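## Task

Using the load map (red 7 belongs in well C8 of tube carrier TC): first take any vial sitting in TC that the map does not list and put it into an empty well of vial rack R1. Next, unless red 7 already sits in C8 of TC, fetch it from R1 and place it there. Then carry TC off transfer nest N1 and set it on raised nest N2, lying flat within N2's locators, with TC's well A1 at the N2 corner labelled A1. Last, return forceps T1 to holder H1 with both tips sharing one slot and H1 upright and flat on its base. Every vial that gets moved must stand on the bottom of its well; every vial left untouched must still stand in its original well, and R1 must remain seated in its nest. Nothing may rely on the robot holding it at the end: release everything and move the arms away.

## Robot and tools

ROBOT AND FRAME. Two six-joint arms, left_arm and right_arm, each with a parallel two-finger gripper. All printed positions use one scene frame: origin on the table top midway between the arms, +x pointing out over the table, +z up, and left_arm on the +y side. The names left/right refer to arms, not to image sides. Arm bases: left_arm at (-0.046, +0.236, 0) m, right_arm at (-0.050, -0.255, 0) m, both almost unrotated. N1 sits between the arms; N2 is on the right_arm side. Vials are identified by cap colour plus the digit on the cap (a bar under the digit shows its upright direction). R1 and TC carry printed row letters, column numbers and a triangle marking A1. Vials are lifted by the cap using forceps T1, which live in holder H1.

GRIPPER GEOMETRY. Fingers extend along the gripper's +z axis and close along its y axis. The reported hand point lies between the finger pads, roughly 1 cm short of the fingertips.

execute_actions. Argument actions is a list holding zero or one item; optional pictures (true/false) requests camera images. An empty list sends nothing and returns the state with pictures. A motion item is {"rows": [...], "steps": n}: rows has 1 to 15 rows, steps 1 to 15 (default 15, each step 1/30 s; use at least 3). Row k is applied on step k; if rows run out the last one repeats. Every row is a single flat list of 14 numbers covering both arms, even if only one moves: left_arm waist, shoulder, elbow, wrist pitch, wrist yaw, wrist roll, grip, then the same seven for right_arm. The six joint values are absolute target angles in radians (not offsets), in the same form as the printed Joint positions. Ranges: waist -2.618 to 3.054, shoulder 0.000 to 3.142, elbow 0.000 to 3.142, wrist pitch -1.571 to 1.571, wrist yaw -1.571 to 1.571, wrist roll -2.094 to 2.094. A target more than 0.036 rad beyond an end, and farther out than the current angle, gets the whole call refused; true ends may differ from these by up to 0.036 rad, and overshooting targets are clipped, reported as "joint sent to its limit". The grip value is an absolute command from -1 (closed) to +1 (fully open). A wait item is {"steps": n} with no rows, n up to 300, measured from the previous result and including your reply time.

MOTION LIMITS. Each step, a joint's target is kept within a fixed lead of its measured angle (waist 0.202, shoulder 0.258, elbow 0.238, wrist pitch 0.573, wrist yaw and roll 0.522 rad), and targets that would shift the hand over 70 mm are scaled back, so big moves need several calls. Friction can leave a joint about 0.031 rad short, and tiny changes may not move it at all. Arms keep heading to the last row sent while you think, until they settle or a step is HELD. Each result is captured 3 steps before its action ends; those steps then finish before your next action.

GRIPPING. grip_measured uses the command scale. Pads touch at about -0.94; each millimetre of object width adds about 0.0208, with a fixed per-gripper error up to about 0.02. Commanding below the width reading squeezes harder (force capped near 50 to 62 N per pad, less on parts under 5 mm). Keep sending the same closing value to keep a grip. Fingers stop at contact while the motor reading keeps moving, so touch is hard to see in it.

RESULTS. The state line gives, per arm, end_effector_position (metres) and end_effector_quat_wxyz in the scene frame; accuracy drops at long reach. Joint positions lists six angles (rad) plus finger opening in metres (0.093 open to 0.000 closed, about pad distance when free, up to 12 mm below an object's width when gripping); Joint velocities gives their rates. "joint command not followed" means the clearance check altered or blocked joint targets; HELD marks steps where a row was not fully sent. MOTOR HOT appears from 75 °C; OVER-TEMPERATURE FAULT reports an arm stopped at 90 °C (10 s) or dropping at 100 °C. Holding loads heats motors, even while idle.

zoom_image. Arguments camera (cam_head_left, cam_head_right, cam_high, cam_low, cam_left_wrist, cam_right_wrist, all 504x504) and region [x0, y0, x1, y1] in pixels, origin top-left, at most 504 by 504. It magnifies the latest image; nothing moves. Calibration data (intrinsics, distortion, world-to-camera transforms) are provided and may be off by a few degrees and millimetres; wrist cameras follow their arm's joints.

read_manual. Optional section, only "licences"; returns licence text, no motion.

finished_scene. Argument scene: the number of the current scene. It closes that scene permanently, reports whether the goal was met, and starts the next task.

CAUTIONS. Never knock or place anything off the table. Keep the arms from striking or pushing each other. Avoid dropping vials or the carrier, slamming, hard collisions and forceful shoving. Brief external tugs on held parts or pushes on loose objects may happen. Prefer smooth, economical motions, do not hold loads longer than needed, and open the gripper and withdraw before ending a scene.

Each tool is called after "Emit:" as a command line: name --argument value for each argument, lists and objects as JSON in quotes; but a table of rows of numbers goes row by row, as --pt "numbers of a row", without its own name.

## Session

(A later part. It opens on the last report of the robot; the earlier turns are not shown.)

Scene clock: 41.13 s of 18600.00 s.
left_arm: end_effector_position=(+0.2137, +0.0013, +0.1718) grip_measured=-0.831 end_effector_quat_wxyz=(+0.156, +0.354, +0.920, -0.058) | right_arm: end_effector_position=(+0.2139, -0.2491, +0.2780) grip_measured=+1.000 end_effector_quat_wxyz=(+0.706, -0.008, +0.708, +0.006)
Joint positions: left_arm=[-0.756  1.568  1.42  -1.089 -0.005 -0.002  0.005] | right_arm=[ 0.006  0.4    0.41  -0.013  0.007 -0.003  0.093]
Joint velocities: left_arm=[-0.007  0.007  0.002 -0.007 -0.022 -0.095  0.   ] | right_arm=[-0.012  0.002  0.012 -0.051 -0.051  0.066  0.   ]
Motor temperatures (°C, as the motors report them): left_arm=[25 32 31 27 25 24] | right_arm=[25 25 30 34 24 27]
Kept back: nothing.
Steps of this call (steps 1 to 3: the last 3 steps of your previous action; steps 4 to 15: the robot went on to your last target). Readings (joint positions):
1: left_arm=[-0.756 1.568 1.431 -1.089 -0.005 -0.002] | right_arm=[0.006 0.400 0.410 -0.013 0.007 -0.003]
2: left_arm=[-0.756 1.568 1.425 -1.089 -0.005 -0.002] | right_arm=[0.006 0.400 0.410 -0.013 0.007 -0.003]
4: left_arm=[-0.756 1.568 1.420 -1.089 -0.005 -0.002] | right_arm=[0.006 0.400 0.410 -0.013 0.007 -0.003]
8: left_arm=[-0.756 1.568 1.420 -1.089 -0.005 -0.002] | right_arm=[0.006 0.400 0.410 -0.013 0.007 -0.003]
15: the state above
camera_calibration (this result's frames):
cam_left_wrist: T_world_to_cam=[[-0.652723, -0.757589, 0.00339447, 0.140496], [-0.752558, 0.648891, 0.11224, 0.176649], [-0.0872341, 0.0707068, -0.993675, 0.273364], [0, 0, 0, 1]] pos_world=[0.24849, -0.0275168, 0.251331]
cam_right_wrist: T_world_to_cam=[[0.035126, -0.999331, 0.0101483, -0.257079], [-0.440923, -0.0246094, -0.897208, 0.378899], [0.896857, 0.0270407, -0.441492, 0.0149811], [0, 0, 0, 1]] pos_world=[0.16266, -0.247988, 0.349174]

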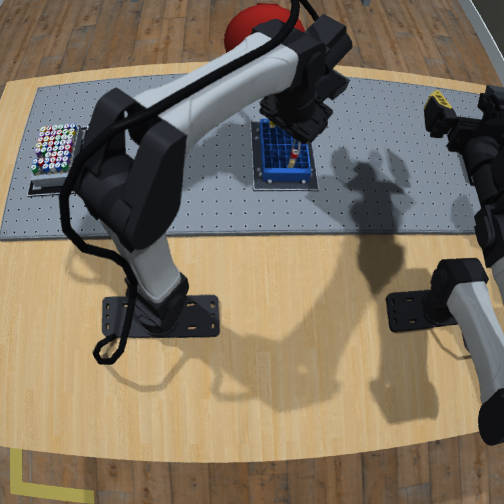

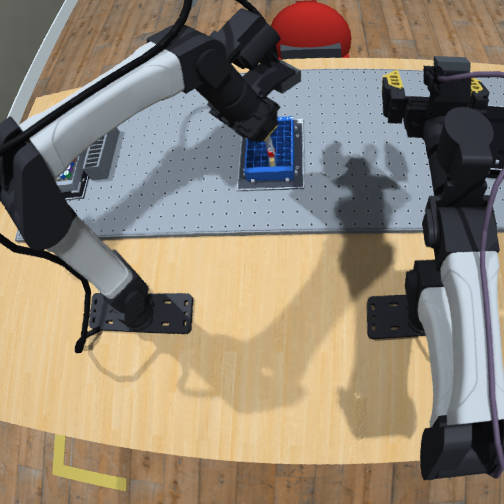

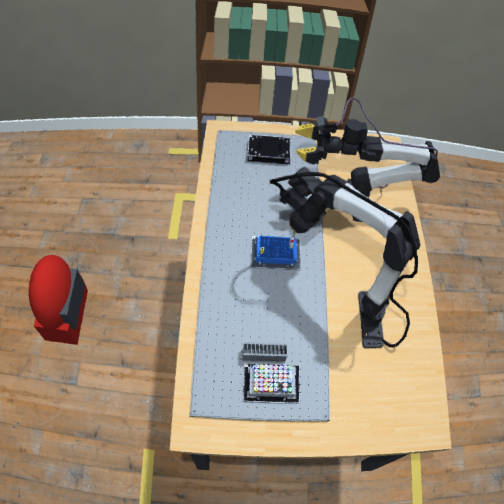

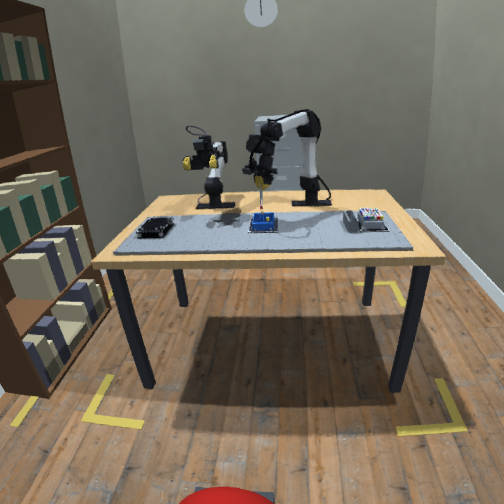

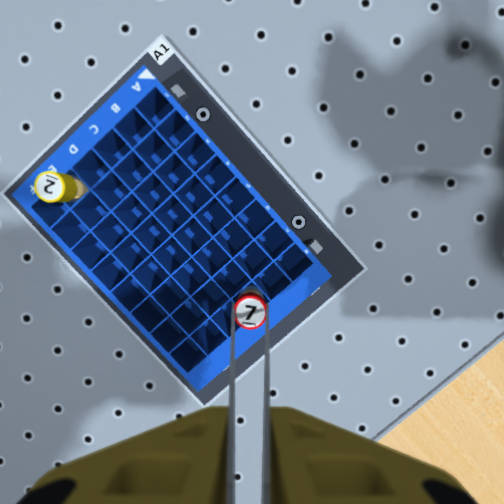

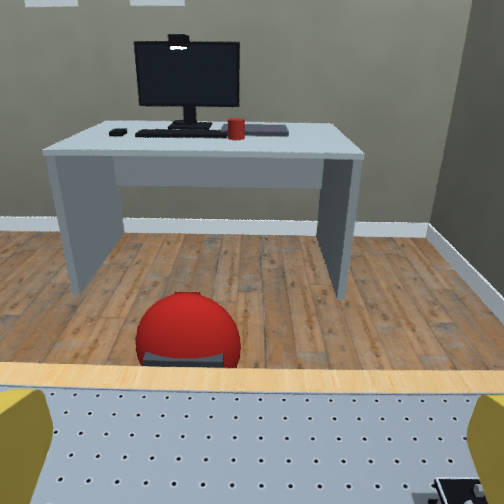

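Emit:
execute_actions --actions '[{"rows":[[-0.75,1.56,1.402,-1.085,-0.008,-0.006,-0.84, 0,0.4,0.4,0,0,0,1],[-0.75,1.56,1.397,-1.08,-0.008,-0.006,-0.84, 0,0.4,0.4,0,0,0,1],[-0.75,1.56,1.392,-1.07,-0.008,-0.006,-0.84, 0,0.4,0.4,0,0,0,1],[-0.75,1.56,1.387,-1.06,-0.008,-0.006,-0.84, 0,0.4,0.4,0,0,0,1],[-0.75,1.56,1.382,-1.052,-0.008,-0.006,-0.84, 0,0.4,0.4,0,0,0,1],[-0.75,1.56,1.377,-1.046,-0.008,-0.006,-0.84, 0,0.4,0.4,0,0,0,1],[-0.75,1.56,1.372,-1.041,-0.008,-0.006,-0.84, 0,0.4,0.4,0,0,0,1],[-0.75,1.56,1.367,-1.036,-0.008,-0.006,-0.84, 0,0.4,0.4,0,0,0,1],[-0.75,1.56,1.362,-1.031,-0.008,-0.006,-0.84, 0,0.4,0.4,0,0,0,1],[-0.75,1.56,1.357,-1.026,-0.008,-0.006,-0.84, 0,0.4,0.4,0,0,0,1],[-0.75,1.56,1.352,-1.023,-0.008,-0.006,-0.84, 0,0.4,0.4,0,0,0,1],[-0.75,1.56,1.348,-1.021,-0.008,-0.006,-0.84, 0,0.4,0.4,0,0,0,1]]}]'

Emit:
execute_actions --actions '[{"steps":15}]' --pictures true

Emit:
zoom_image --camera "cam_head_right" --region '[230,110,320,200]'

Scene clock: 41.77 s of 18600.00 s.
left_arm: end_effector_position=(+0.2129, +0.0020, +0.1592) grip_measured=-0.831 end_effector_quat_wxyz=(+0.152, +0.354, +0.921, -0.056) | right_arm: end_effector_position=(+0.2139, -0.2491, +0.2780) grip_measured=+1.000 end_effector_quat_wxyz=(+0.706, -0.008, +0.708, +0.006)
Joint positions: left_arm=[-0.756  1.568  1.372 -1.049 -0.005 -0.002  0.005] | right_arm=[ 0.006  0.4    0.41  -0.013  0.007 -0.003  0.093]
Joint velocities: left_arm=[ 0.002  0.002 -0.144  0.095  0.007 -0.007  0.   ] | right_arm=[-0.012  0.012  0.002  0.022 -0.081 -0.007  0.   ]
Motor temperatures (°C, as the motors report them): left_arm=[25 33 31 27 25 24] | right_arm=[25 25 30 35 24 27]
Steps of this call (steps 1 to 7: the robot went on to your last target; steps 8 to 19: the first 12 steps of this action). Readings (joint positions):
8: left_arm=[-0.756 1.568 1.420 -1.089 -0.005 -0.002] | right_arm=[0.006 0.400 0.410 -0.013 0.007 -0.003]
9: left_arm=[-0.756 1.568 1.420 -1.089 -0.005 -0.002] | right_arm=[0.006 0.400 0.410 -0.013 0.007 -0.003]
11: left_arm=[-0.756 1.568 1.415 -1.084 -0.005 -0.002] | right_arm=[0.006 0.400 0.410 -0.013 0.007 -0.003]
15: left_arm=[-0.756 1.568 1.392 -1.066 -0.005 -0.002] | right_arm=[0.006 0.400 0.410 -0.013 0.007 -0.003]
19: the state above

Scene clock: 42.27 s of 18600.00 s.
left_arm: end_effector_position=(+0.2131, +0.0018, +0.1572) grip_measured=-0.831 end_effector_quat_wxyz=(+0.153, +0.354, +0.921, -0.056) | right_arm: end_effector_position=(+0.2139, -0.2491, +0.2780) grip_measured=+1.000 end_effector_quat_wxyz=(+0.706, -0.008, +0.708, +0.006)
Joint positions: left_arm=[-0.756  1.568  1.364 -1.04  -0.005 -0.002  0.005] | right_arm=[ 0.006  0.4    0.41  -0.013  0.007 -0.003  0.093]
Joint velocities: left_arm=[ 0.002 -0.002  0.007  0.007  0.066 -0.037 -0.001] | right_arm=[-0.007 -0.017 -0.002 -0.037 -0.037 -0.007  0.   ]
Motor temperatures (°C, as the motors report them): left_arm=[25 33 31 27 25 24] | right_arm=[25 25 30 35 24 27]
Kept back: nothing.
Steps of this call (steps 1 to 3: the last 3 steps of your previous action; steps 4 to 15: the robot went on to your last target). Readings (joint positions):
1: left_arm=[-0.756 1.568 1.369 -1.046 -0.005 -0.002] | right_arm=[0.006 0.400 0.410 -0.013 0.007 -0.003]
2: left_arm=[-0.756 1.568 1.366 -1.044 -0.005 -0.002] | right_arm=[0.006 0.400 0.410 -0.013 0.007 -0.003]
4: left_arm=[-0.756 1.568 1.364 -1.041 -0.005 -0.002] | right_arm=[0.006 0.400 0.410 -0.013 0.007 -0.003]
8: left_arm=[-0.756 1.568 1.364 -1.040 -0.005 -0.002] | right_arm=[0.006 0.400 0.410 -0.013 0.007 -0.003]
15: the state above
All arms were judged still, so your last target was given up. Only a new action makes them travel on or press farther. Fingers that are still opening or closing keep moving.
camera_calibration (this result's frames):
cam_left_wrist: T_world_to_cam=[[-0.652705, -0.757605, 0.0032135, 0.140589], [-0.751935, 0.648327, 0.119437, 0.176273], [-0.0925692, 0.0755405, -0.992837, 0.25978], [0, 0, 0, 1]] pos_world=[0.248357, -0.027396, 0.236414]
cam_right_wrist: T_world_to_cam=[[0.035126, -0.999331, 0.0101483, -0.257079], [-0.440923, -0.0246094, -0.897208, 0.378899], [0.896857, 0.0270407, -0.441492, 0.0149811], [0, 0, 0, 1]] pos_world=[0.16266, -0.247988, 0.349174]

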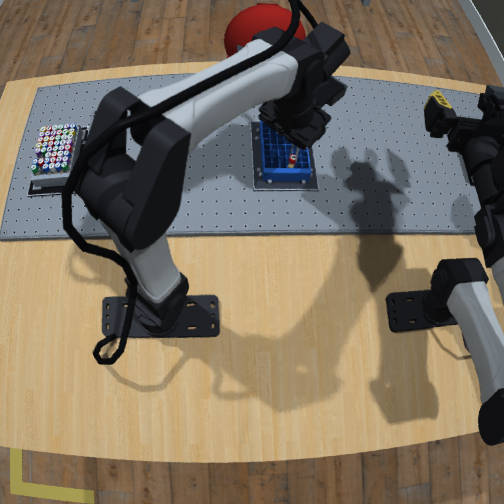

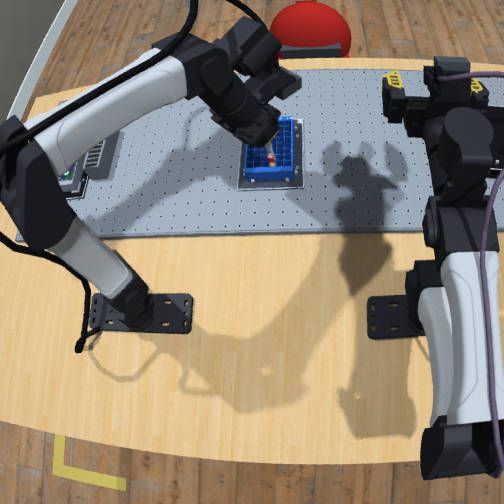

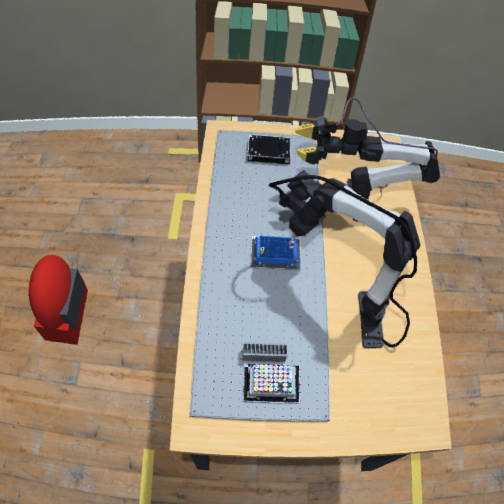

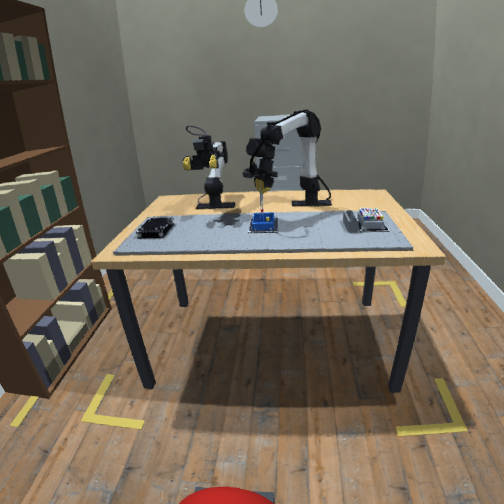

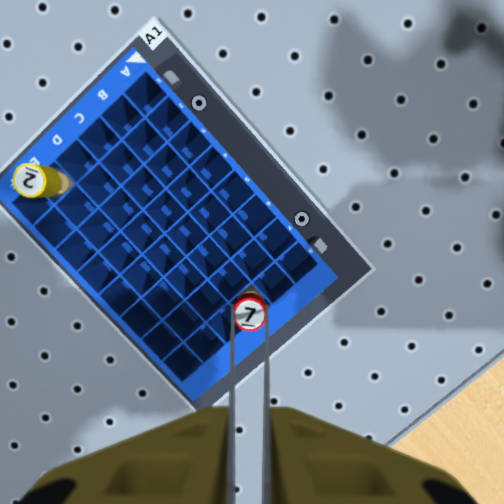

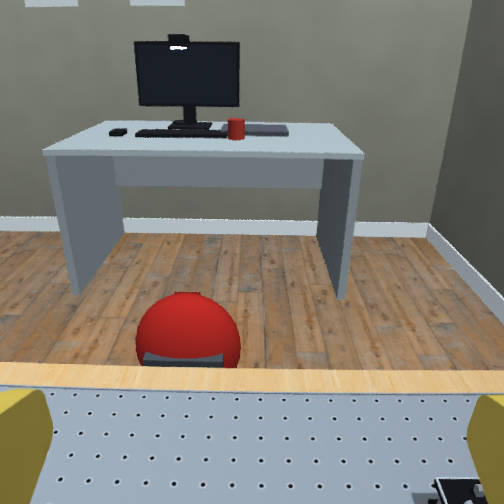

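Region (230, 110, 320, 200) of cam_head_right's 504x504 image, scaled by 5.600, with more detail than that image has.

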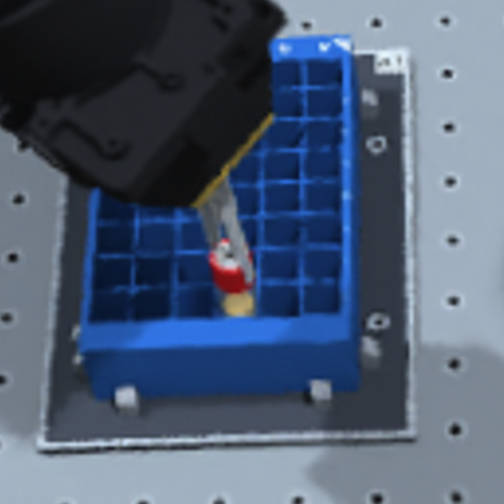

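Emit:
execute_actions --actions '[{"rows":[[-0.75,1.56,1.36,-1.035,-0.008,-0.006,-0.80, 0,0.4,0.4,0,0,0,1],[-0.75,1.56,1.36,-1.035,-0.008,-0.006,-0.78, 0,0.4,0.4,0,0,0,1],[-0.75,1.56,1.36,-1.035,-0.008,-0.006,-0.76, 0,0.4,0.4,0,0,0,1],[-0.75,1.56,1.36,-1.035,-0.008,-0.006,-0.74, 0,0.4,0.4,0,0,0,1]],"steps":12}]'

Emit:
execute_actions --actions '[{"rows":[[-0.75,1.56,1.382,-1.068,-0.008,-0.006,-0.74, 0,0.4,0.4,0,0,0,1],[-0.75,1.56,1.392,-1.082,-0.008,-0.006,-0.74, 0,0.4,0.4,0,0,0,1],[-0.75,1.56,1.402,-1.093,-0.008,-0.006,-0.74, 0,0.4,0.4,0,0,0,1],[-0.75,1.56,1.412,-1.103,-0.008,-0.006,-0.74, 0,0.4,0.4,0,0,0,1],[-0.75,1.56,1.422,-1.113,-0.008,-0.006,-0.74, 0,0.4,0.4,0,0,0,1],[-0.75,1.56,1.432,-1.12,-0.008,-0.006,-0.74, 0,0.4,0.4,0,0,0,1],[-0.75,1.56,1.442,-1.125,-0.008,-0.006,-0.74, 0,0.4,0.4,0,0,0,1],[-0.75,1.56,1.452,-1.128,-0.008,-0.006,-0.74, 0,0.4,0.4,0,0,0,1],[-0.75,1.56,1.462,-1.13,-0.008,-0.006,-0.74, 0,0.4,0.4,0,0,0,1],[-0.75,1.56,1.472,-1.13,-0.008,-0.006,-0.74, 0,0.4,0.4,0,0,0,1]]}]'

Emit:
execute_actions --actions '[{"rows":[[-0.735,1.59,1.49,-1.13,-0.008,-0.006,-0.74, 0,0.4,0.4,0,0,0,1],[-0.72,1.606,1.507,-1.13,-0.008,-0.006,-0.74, 0,0.4,0.4,0,0,0,1],[-0.705,1.622,1.524,-1.13,-0.008,-0.006,-0.74, 0,0.4,0.4,0,0,0,1],[-0.69,1.638,1.541,-1.13,-0.008,-0.006,-0.74, 0,0.4,0.4,0,0,0,1],[-0.675,1.654,1.558,-1.13,-0.008,-0.006,-0.74, 0,0.4,0.4,0,0,0,1],[-0.66,1.67,1.575,-1.13,-0.008,-0.006,-0.74, 0,0.4,0.4,0,0,0,1],[-0.645,1.686,1.592,-1.13,-0.008,-0.006,-0.74, 0,0.4,0.4,0,0,0,1],[-0.63,1.702,1.609,-1.13,-0.008,-0.006,-0.74, 0,0.4,0.4,0,0,0,1],[-0.615,1.718,1.626,-1.13,-0.008,-0.006,-0.74, 0,0.4,0.4,0,0,0,1],[-0.60,1.734,1.643,-1.13,-0.008,-0.006,-0.74, 0,0.4,0.4,0,0,0,1],[-0.585,1.75,1.66,-1.13,-0.008,-0.006,-0.74, 0,0.4,0.4,0,0,0,1],[-0.57,1.766,1.677,-1.13,-0.008,-0.006,-0.74, 0,0.4,0.4,0,0,0,1],[-0.555,1.782,1.694,-1.13,-0.008,-0.006,-0.74, 0,0.4,0.4,0,0,0,1],[-0.54,1.798,1.707,-1.13,-0.008,-0.006,-0.74, 0,0.4,0.4,0,0,0,1],[-0.53,1.81,1.717,-1.13,-0.008,-0.006,-0.74, 0,0.4,0.4,0,0,0,1]]}]'

Emit:
execute_actions --actions '[{"steps":20}]' --pictures true

Emit:
zoom_image --camera "cam_left_wrist" --region '[170,220,330,380]'

Emit:
zoom_image --camera "cam_low" --region '[225,165,300,240]'

Scene clock: 43.10 s of 18600.00 s.
left_arm: end_effector_position=(+0.2131, +0.0018, +0.1572) grip_measured=-0.743 end_effector_quat_wxyz=(+0.153, +0.354, +0.921, -0.056) | right_arm: end_effector_position=(+0.2139, -0.2491, +0.2780) grip_measured=+1.000 end_effector_quat_wxyz=(+0.706, -0.008, +0.708, +0.006)
Joint positions: left_arm=[-0.756  1.568  1.364 -1.04  -0.005 -0.002  0.01 ] | right_arm=[ 0.006  0.4    0.41  -0.013  0.007 -0.003  0.093]
Joint velocities: left_arm=[-0.007 -0.007 -0.002  0.037 -0.066  0.007 -0.   ] | right_arm=[-0.007 -0.007 -0.007 -0.051 -0.022  0.022  0.   ]
Motor temperatures (°C, as the motors report them): left_arm=[25 33 31 27 25 24] | right_arm=[25 25 30 35 24 27]
Steps of this call (steps 1 to 16: nothing new was sent; steps 17 to 25: the first 9 steps of this action). Readings (joint positions):
17: left_arm=[-0.756 1.568 1.364 -1.040 -0.005 -0.002] | right_arm=[0.006 0.400 0.410 -0.013 0.007 -0.003]
18: left_arm=[-0.756 1.568 1.364 -1.040 -0.005 -0.002] | right_arm=[0.006 0.400 0.410 -0.013 0.007 -0.003]
20: left_arm=[-0.756 1.568 1.364 -1.040 -0.005 -0.002] | right_arm=[0.006 0.400 0.410 -0.013 0.007 -0.003]
24: left_arm=[-0.756 1.568 1.364 -1.040 -0.005 -0.002] | right_arm=[0.006 0.400 0.410 -0.013 0.007 -0.003]
25: the state above

Scene clock: 43.60 s of 18600.00 s.
left_arm: end_effector_position=(+0.2150, +0.0001, +0.1796) grip_measured=-0.743 end_effector_quat_wxyz=(+0.161, +0.353, +0.920, -0.060) | right_arm: end_effector_position=(+0.2139, -0.2491, +0.2780) grip_measured=+1.000 end_effector_quat_wxyz=(+0.706, -0.008, +0.708, +0.006)
Joint positions: left_arm=[-0.756  1.568  1.448 -1.105 -0.005 -0.002  0.01 ] | right_arm=[ 0.006  0.4    0.41  -0.013  0.007 -0.003  0.093]
Joint velocities: left_arm=[-0.002 -0.012  0.159 -0.081 -0.007 -0.022  0.   ] | right_arm=[-0.007 -0.017  0.012  0.095 -0.037  0.051  0.   ]
Motor temperatures (°C, as the motors report them): left_arm=[25 33 32 27 25 24] | right_arm=[25 25 30 35 24 27]
Steps of this call (steps 1 to 3: the last 3 steps of your previous action; steps 4 to 15: the first 12 steps of this action). Readings (joint positions):
4: left_arm=[-0.756 1.568 1.364 -1.041 -0.005 -0.002] | right_arm=[0.006 0.400 0.410 -0.013 0.007 -0.003]
5: left_arm=[-0.756 1.568 1.364 -1.045 -0.005 -0.002] | right_arm=[0.006 0.400 0.410 -0.013 0.007 -0.003]
7: left_arm=[-0.756 1.568 1.371 -1.061 -0.005 -0.002] | right_arm=[0.006 0.400 0.410 -0.013 0.007 -0.003]
11: left_arm=[-0.756 1.568 1.410 -1.093 -0.005 -0.002] | right_arm=[0.006 0.400 0.410 -0.013 0.007 -0.003]
15: the state above

Scene clock: 44.10 s of 18600.00 s.
left_arm: end_effector_position=(+0.2807, +0.0187, +0.1831) grip_measured=-0.743 end_effector_quat_wxyz=(+0.167, +0.284, +0.943, -0.048) | right_arm: end_effector_position=(+0.2139, -0.2491, +0.2780) grip_measured=+1.000 end_effector_quat_wxyz=(+0.706, -0.008, +0.708, +0.006)
Joint positions: left_arm=[-0.608  1.722  1.626 -1.126 -0.005 -0.002  0.01 ] | right_arm=[ 0.006  0.4    0.41  -0.013  0.007 -0.003  0.093]
Joint velocities: left_arm=[ 0.408  0.481  0.476 -0.051  0.037 -0.007 -0.001] | right_arm=[ 0.012 -0.007  0.002 -0.007  0.037 -0.095  0.   ]
Motor temperatures (°C, as the motors report them): left_arm=[25 33 32 27 25 24] | right_arm=[25 25 30 35 24 27]
Steps of this call (steps 1 to 3: the last 3 steps of your previous action; steps 4 to 15: the first 12 steps of this action). Readings (joint positions):
4: left_arm=[-0.756 1.569 1.454 -1.111 -0.005 -0.002] | right_arm=[0.006 0.400 0.410 -0.013 0.007 -0.003]
5: left_arm=[-0.752 1.572 1.461 -1.117 -0.005 -0.002] | right_arm=[0.006 0.400 0.410 -0.013 0.007 -0.003]
7: left_arm=[-0.734 1.591 1.490 -1.124 -0.005 -0.002] | right_arm=[0.006 0.400 0.410 -0.013 0.007 -0.003]
11: left_arm=[-0.670 1.653 1.561 -1.125 -0.005 -0.002] | right_arm=[0.006 0.400 0.410 -0.013 0.007 -0.003]
15: the state above

Scene clock: 44.77 s of 18600.00 s.
left_arm: end_effector_position=(+0.3115, +0.0354, +0.1746) grip_measured=-0.743 end_effector_quat_wxyz=(+0.162, +0.249, +0.954, -0.040) | right_arm: end_effector_position=(+0.2139, -0.2491, +0.2780) grip_measured=+1.000 end_effector_quat_wxyz=(+0.706, -0.008, +0.708, +0.006)
Joint positions: left_arm=[-0.533  1.801  1.691 -1.126 -0.006 -0.002  0.01 ] | right_arm=[ 0.006  0.4    0.41  -0.013  0.007 -0.003  0.093]
Joint velocities: left_arm=[ 0.007  0.007 -0.007 -0.037  0.037 -0.022  0.001] | right_arm=[ 0.007 -0.007 -0.007  0.022  0.007  0.066  0.   ]
Motor temperatures (°C, as the motors report them): left_arm=[25 33 32 27 25 24] | right_arm=[25 25 30 35 24 27]
Kept back: nothing.
Steps of this call (steps 1 to 3: the last 3 steps of your previous action; steps 4 to 20: the robot went on to your last target). Readings (joint positions):
1: left_arm=[-0.593 1.739 1.643 -1.126 -0.005 -0.002] | right_arm=[0.006 0.400 0.410 -0.013 0.007 -0.003]
2: left_arm=[-0.578 1.756 1.659 -1.126 -0.005 -0.002] | right_arm=[0.006 0.400 0.410 -0.013 0.007 -0.003]
4: left_arm=[-0.552 1.783 1.684 -1.126 -0.005 -0.002] | right_arm=[0.006 0.400 0.410 -0.013 0.007 -0.003]
8: left_arm=[-0.533 1.801 1.691 -1.126 -0.006 -0.002] | right_arm=[0.006 0.400 0.410 -0.013 0.007 -0.003]
20: the state above
camera_calibration (this result's frames):
cam_left_wrist: T_world_to_cam=[[-0.468316, -0.883557, 0.00270282, 0.177335], [-0.877951, 0.465685, 0.111085, 0.273627], [-0.0994085, 0.0496499, -0.993807, 0.286851], [0, 0, 0, 1]] pos_world=[0.351796, 0.0150197, 0.254199]
cam_right_wrist: T_world_to_cam=[[0.035126, -0.999331, 0.0101483, -0.257079], [-0.440923, -0.0246094, -0.897208, 0.378899], [0.896857, 0.0270407, -0.441492, 0.0149811], [0, 0, 0, 1]] pos_world=[0.16266, -0.247988, 0.349174]

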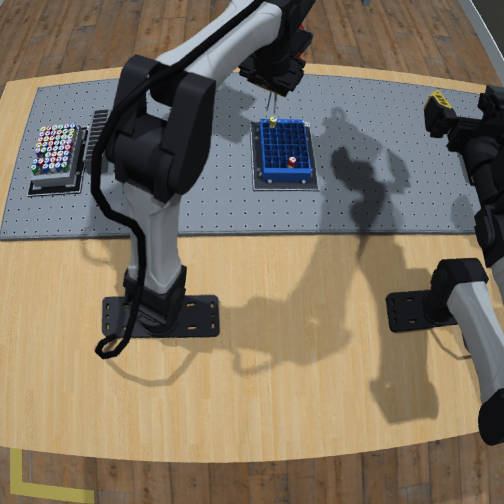

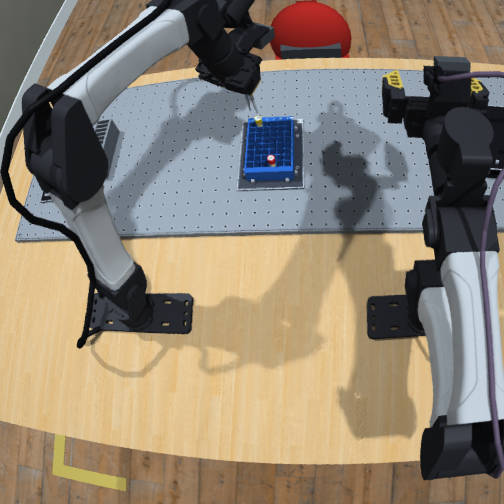

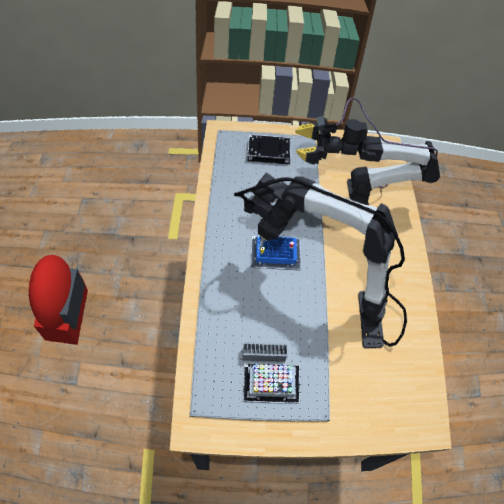

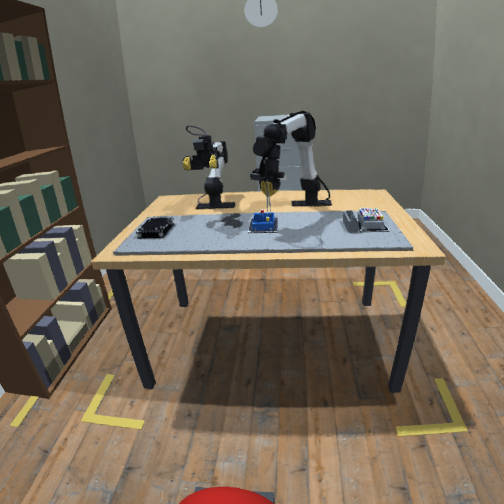

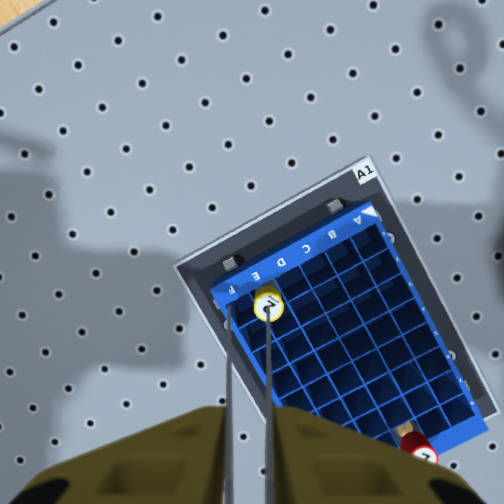

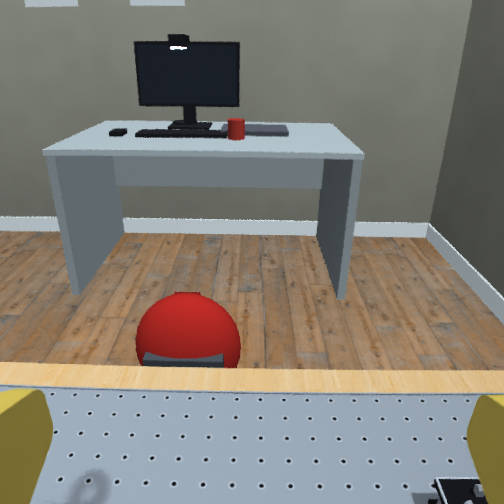

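Region (170, 220, 330, 380) of cam_left_wrist's 504x504 image, scaled by 3.150, with more detail than that image has.

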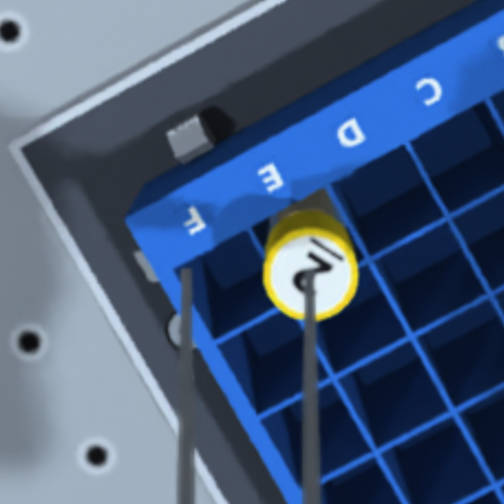

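Region (225, 165, 300, 240) of cam_low's 504x504 image, scaled by 6.720, with more detail than that image has.

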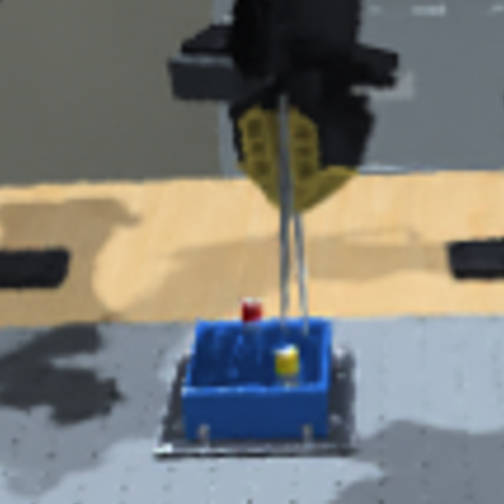

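Emit:
execute_actions --actions '[{"rows":[[-0.545,1.80,1.675,-1.105,-0.008,-0.006,-0.74, 0,0.4,0.4,0,0,0,1],[-0.55,1.80,1.669,-1.097,-0.008,-0.006,-0.74, 0,0.4,0.4,0,0,0,1],[-0.555,1.80,1.663,-1.09,-0.008,-0.006,-0.74, 0,0.4,0.4,0,0,0,1],[-0.559,1.80,1.657,-1.084,-0.008,-0.006,-0.74, 0,0.4,0.4,0,0,0,1],[-0.562,1.80,1.651,-1.079,-0.008,-0.006,-0.74, 0,0.4,0.4,0,0,0,1],[-0.562,1.80,1.645,-1.075,-0.008,-0.006,-0.74, 0,0.4,0.4,0,0,0,1],[-0.562,1.80,1.639,-1.073,-0.008,-0.006,-0.74, 0,0.4,0.4,0,0,0,1]]}]'

Emit:
execute_actions --actions '[{"steps":15}]' --pictures true

Emit:
zoom_image --camera "cam_left_wrist" --region '[170,220,330,380]'

Emit:
zoom_image --camera "cam_low" --region '[235,185,290,240]'

Scene clock: 45.40 s of 18600.00 s.
left_arm: end_effector_position=(+0.3058, +0.0297, +0.1635) grip_measured=-0.743 end_effector_quat_wxyz=(+0.155, +0.258, +0.953, -0.039) | right_arm: end_effector_position=(+0.2139, -0.2491, +0.2780) grip_measured=+1.000 end_effector_quat_wxyz=(+0.706, -0.008, +0.708, +0.006)
Joint positions: left_arm=[-0.552  1.801  1.652 -1.101 -0.006 -0.002  0.01 ] | right_arm=[ 0.006  0.4    0.41  -0.013  0.007 -0.003  0.093]
Joint velocities: left_arm=[-0.002 -0.012  0.012  0.081 -0.066 -0.051 -0.   ] | right_arm=[-0.017 -0.002 -0.007 -0.066 -0.066  0.007  0.   ]
Motor temperatures (°C, as the motors report them): left_arm=[25 33 32 27 25 24] | right_arm=[25 25 30 35 24 27]
Steps of this call (steps 1 to 7: the robot went on to your last target; steps 8 to 19: the first 12 steps of this action). Readings (joint positions):
8: left_arm=[-0.533 1.801 1.691 -1.126 -0.006 -0.002] | right_arm=[0.006 0.400 0.410 -0.013 0.007 -0.003]
9: left_arm=[-0.533 1.801 1.691 -1.125 -0.006 -0.002] | right_arm=[0.006 0.400 0.410 -0.013 0.007 -0.003]
11: left_arm=[-0.536 1.801 1.686 -1.117 -0.006 -0.002] | right_arm=[0.006 0.400 0.410 -0.013 0.007 -0.003]
15: left_arm=[-0.550 1.801 1.660 -1.103 -0.006 -0.002] | right_arm=[0.006 0.400 0.410 -0.013 0.007 -0.003]
19: the state above

Scene clock: 45.90 s of 18600.00 s.
left_arm: end_effector_position=(+0.3072, +0.0289, +0.1641) grip_measured=-0.743 end_effector_quat_wxyz=(+0.158, +0.258, +0.952, -0.040) | right_arm: end_effector_position=(+0.2139, -0.2491, +0.2780) grip_measured=+1.000 end_effector_quat_wxyz=(+0.706, -0.008, +0.708, +0.006)
Joint positions: left_arm=[-0.552  1.801  1.652 -1.094 -0.006 -0.002  0.01 ] | right_arm=[ 0.006  0.4    0.41  -0.013  0.007 -0.003  0.093]
Joint velocities: left_arm=[ 0.012  0.022 -0.002 -0.007 -0.066  0.037 -0.001] | right_arm=[-0.012  0.007 -0.027 -0.022 -0.022  0.037  0.   ]
Motor temperatures (°C, as the motors report them): left_arm=[25 33 32 27 25 24] | right_arm=[25 25 30 35 24 27]
Kept back: nothing.
Steps of this call (steps 1 to 3: the last 3 steps of your previous action; steps 4 to 15: the robot went on to your last target). Readings (joint positions):
1: left_arm=[-0.552 1.801 1.652 -1.099 -0.006 -0.002] | right_arm=[0.006 0.400 0.410 -0.013 0.007 -0.003]
2: left_arm=[-0.552 1.801 1.652 -1.098 -0.006 -0.002] | right_arm=[0.006 0.400 0.410 -0.013 0.007 -0.003]
4: left_arm=[-0.552 1.801 1.652 -1.096 -0.006 -0.002] | right_arm=[0.006 0.400 0.410 -0.013 0.007 -0.003]
8: left_arm=[-0.552 1.801 1.652 -1.095 -0.006 -0.002] | right_arm=[0.006 0.400 0.410 -0.013 0.007 -0.003]
15: the state above
All arms were judged still, so your last target was given up. Only a new action makes them travel on or press farther. Fingers that are still opening or closing keep moving.
camera_calibration (this result's frames):
cam_left_wrist: T_world_to_cam=[[-0.485067, -0.874474, 0.00252008, 0.174486], [-0.868193, 0.481924, 0.118283, 0.269352], [-0.10465, 0.0551872, -0.992977, 0.277602], [0, 0, 0, 1]] pos_world=[0.347538, 0.00745586, 0.243353]
cam_right_wrist: T_world_to_cam=[[0.035126, -0.999331, 0.0101483, -0.257079], [-0.440923, -0.0246094, -0.897208, 0.378899], [0.896857, 0.0270407, -0.441492, 0.0149811], [0, 0, 0, 1]] pos_world=[0.16266, -0.247988, 0.349174]

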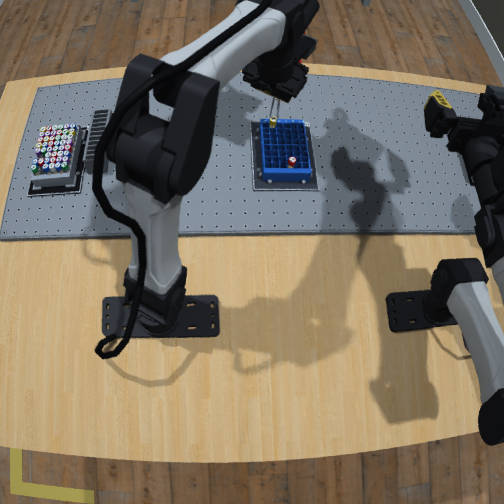

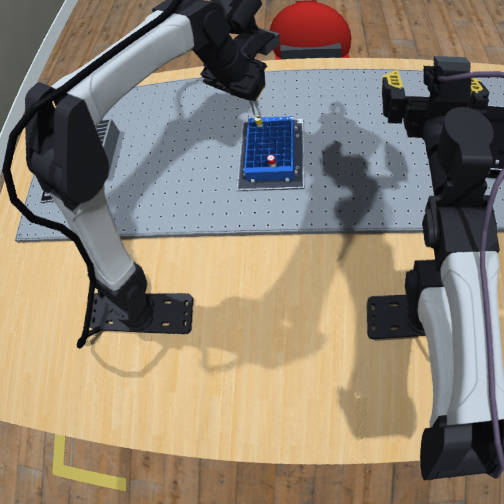

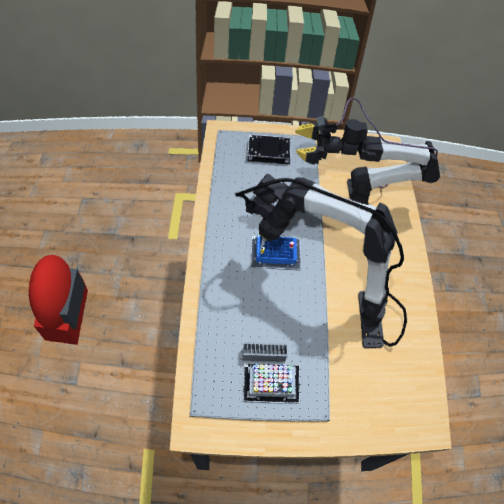

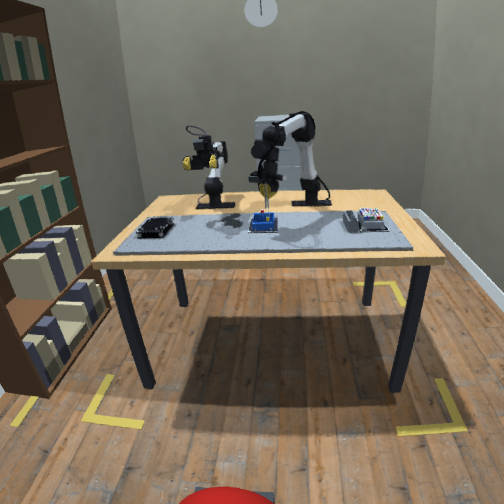

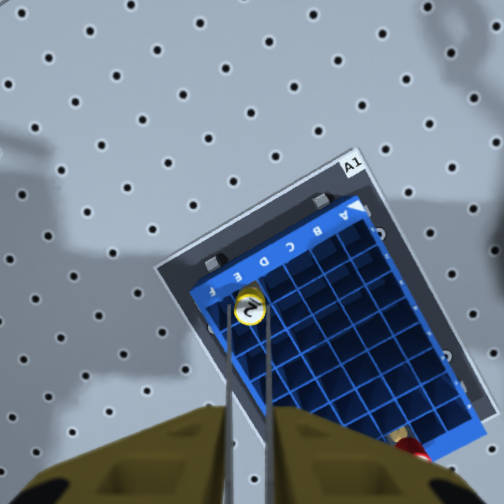

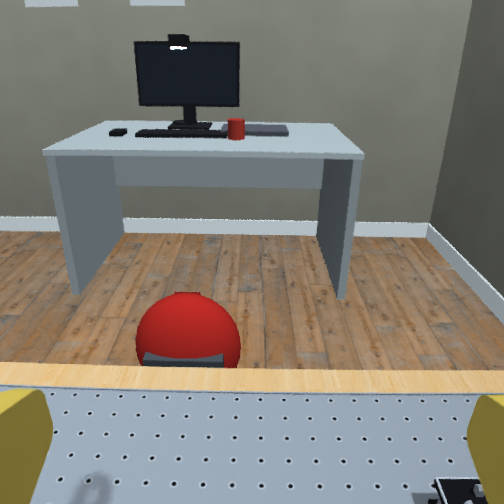

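Region (170, 220, 330, 380) of cam_left_wrist's 504x504 image, scaled by 3.150, with more detail than that image has.

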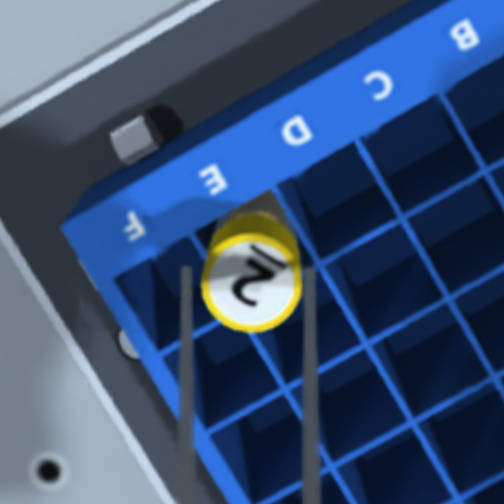

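Region (235, 185, 290, 240) of cam_low's 504x504 image, scaled by 9.164, with more detail than that image has.

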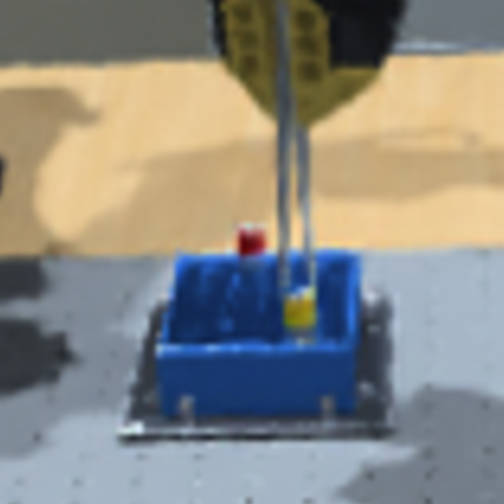

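Emit:
execute_actions --actions '[{"rows":[[-0.562,1.80,1.636,-1.068,-0.008,-0.006,-0.735, 0,0.4,0.4,0,0,0,1],[-0.562,1.80,1.631,-1.062,-0.008,-0.006,-0.735, 0,0.4,0.4,0,0,0,1],[-0.562,1.80,1.626,-1.056,-0.008,-0.006,-0.735, 0,0.4,0.4,0,0,0,1],[-0.562,1.80,1.621,-1.051,-0.008,-0.006,-0.735, 0,0.4,0.4,0,0,0,1],[-0.562,1.80,1.616,-1.047,-0.008,-0.006,-0.735, 0,0.4,0.4,0,0,0,1],[-0.562,1.80,1.611,-1.044,-0.008,-0.006,-0.735, 0,0.4,0.4,0,0,0,1],[-0.562,1.80,1.606,-1.043,-0.008,-0.006,-0.735, 0,0.4,0.4,0,0,0,1]]}]'

Emit:
execute_actions --actions '[{"steps":15}]' --pictures true

Emit:
zoom_image --camera "cam_left_wrist" --region '[170,220,330,380]'

Emit:
zoom_image --camera "cam_low" --region '[235,185,290,240]'

Scene clock: 46.53 s of 18600.00 s.
left_arm: end_effector_position=(+0.3061, +0.0295, +0.1553) grip_measured=-0.738 end_effector_quat_wxyz=(+0.154, +0.258, +0.953, -0.039) | right_arm: end_effector_position=(+0.2139, -0.2491, +0.2780) grip_measured=+1.000 end_effector_quat_wxyz=(+0.706, -0.008, +0.708, +0.006)
Joint positions: left_arm=[-0.552  1.801  1.619 -1.07  -0.006 -0.002  0.01 ] | right_arm=[ 0.006  0.4    0.41  -0.013  0.007 -0.003  0.093]
Joint velocities: left_arm=[ 0.002  0.002 -0.012  0.037 -0.007 -0.037 -0.   ] | right_arm=[-0.017 -0.012 -0.007  0.007 -0.037  0.037  0.   ]
Motor temperatures (°C, as the motors report them): left_arm=[25 33 32 27 25 24] | right_arm=[25 25 30 35 24 27]
Steps of this call (steps 1 to 7: nothing new was sent; steps 8 to 19: the first 12 steps of this action). Readings (joint positions):
8: left_arm=[-0.552 1.801 1.652 -1.093 -0.006 -0.002] | right_arm=[0.006 0.400 0.410 -0.013 0.007 -0.003]
9: left_arm=[-0.552 1.801 1.652 -1.092 -0.006 -0.002] | right_arm=[0.006 0.400 0.410 -0.013 0.007 -0.003]
11: left_arm=[-0.552 1.801 1.647 -1.084 -0.006 -0.002] | right_arm=[0.006 0.400 0.410 -0.013 0.007 -0.003]
15: left_arm=[-0.552 1.801 1.626 -1.072 -0.006 -0.002] | right_arm=[0.006 0.400 0.410 -0.013 0.007 -0.003]
19: the state above

Scene clock: 47.03 s of 18600.00 s.
left_arm: end_effector_position=(+0.3072, +0.0289, +0.1557) grip_measured=-0.738 end_effector_quat_wxyz=(+0.157, +0.258, +0.952, -0.040) | right_arm: end_effector_position=(+0.2139, -0.2491, +0.2780) grip_measured=+1.000 end_effector_quat_wxyz=(+0.706, -0.008, +0.708, +0.006)
Joint positions: left_arm=[-0.552  1.801  1.619 -1.064 -0.006 -0.002  0.01 ] | right_arm=[ 0.006  0.4    0.41  -0.013  0.007 -0.003  0.093]
Joint velocities: left_arm=[ 0.012 -0.017  0.027 -0.022 -0.022  0.022  0.001] | right_arm=[-0.007 -0.002  0.002 -0.051 -0.007 -0.066  0.   ]
Motor temperatures (°C, as the motors report them): left_arm=[25 33 32 27 25 24] | right_arm=[25 25 31 35 24 27]
Kept back: nothing.
Steps of this call (steps 1 to 3: the last 3 steps of your previous action; steps 4 to 15: the robot went on to your last target). Readings (joint positions):
1: left_arm=[-0.552 1.801 1.619 -1.069 -0.006 -0.002] | right_arm=[0.006 0.400 0.410 -0.013 0.007 -0.003]
2: left_arm=[-0.552 1.801 1.619 -1.067 -0.006 -0.002] | right_arm=[0.006 0.400 0.410 -0.013 0.007 -0.003]
4: left_arm=[-0.552 1.801 1.619 -1.066 -0.006 -0.002] | right_arm=[0.006 0.400 0.410 -0.013 0.007 -0.003]
8: left_arm=[-0.552 1.801 1.619 -1.064 -0.006 -0.002] | right_arm=[0.006 0.400 0.410 -0.013 0.007 -0.003]
15: the state above
All arms were judged still, so your last target was given up. Only a new action makes them travel on or press farther. Fingers that are still opening or closing keep moving.
camera_calibration (this result's frames):
cam_left_wrist: T_world_to_cam=[[-0.485061, -0.874477, 0.00245272, 0.174516], [-0.867917, 0.481762, 0.120933, 0.269849], [-0.106935, 0.0565312, -0.992658, 0.269911], [0, 0, 0, 1]] pos_world=[0.34772, 0.00734845, 0.234868]
cam_right_wrist: T_world_to_cam=[[0.035126, -0.999331, 0.0101483, -0.257079], [-0.440923, -0.0246094, -0.897208, 0.378899], [0.896857, 0.0270407, -0.441492, 0.0149811], [0, 0, 0, 1]] pos_world=[0.16266, -0.247988, 0.349174]

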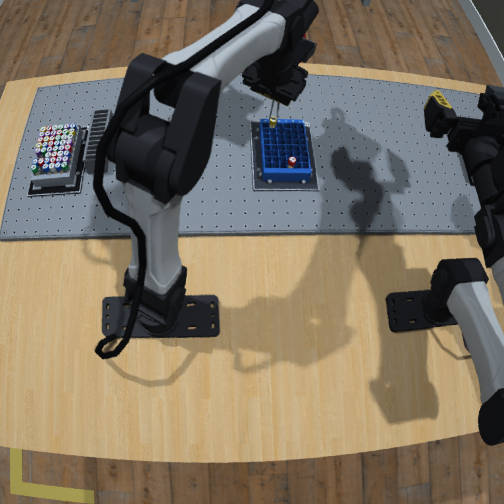

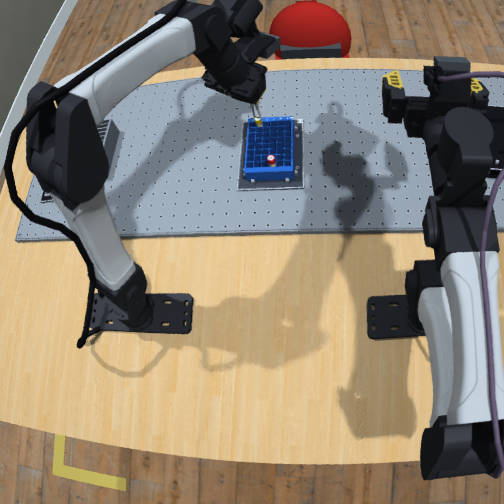

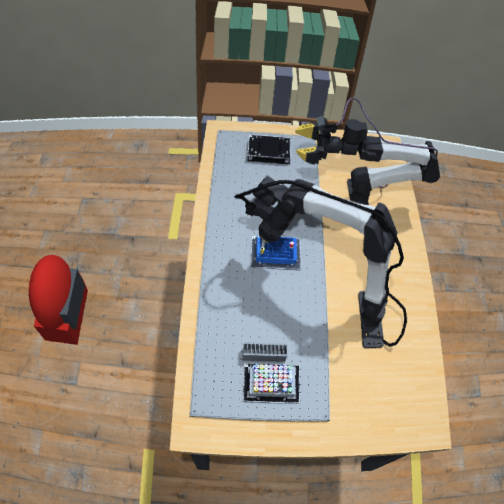

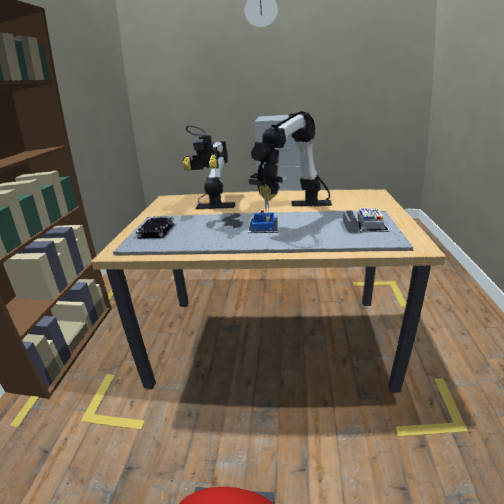

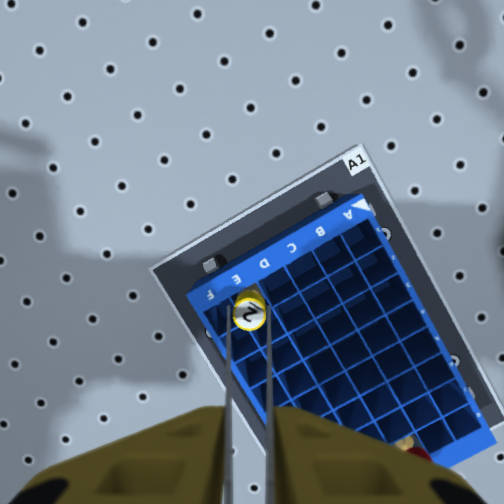

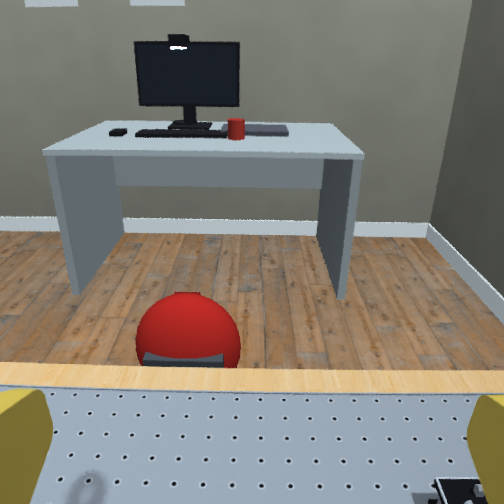

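Region (170, 220, 330, 380) of cam_left_wrist's 504x504 image, scaled by 3.150, with more detail than that image has.

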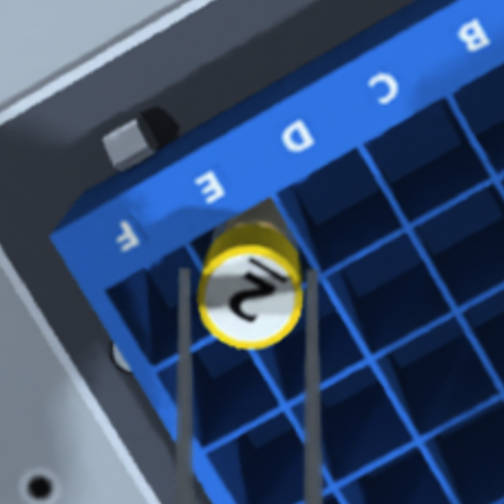

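Region (235, 185, 290, 240) of cam_low's 504x504 image, scaled by 9.164, with more detail than that image has.

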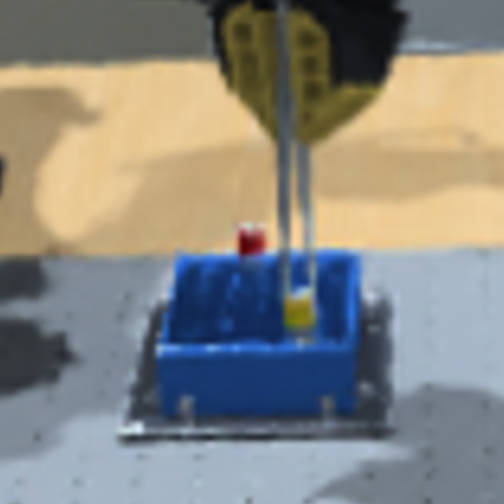

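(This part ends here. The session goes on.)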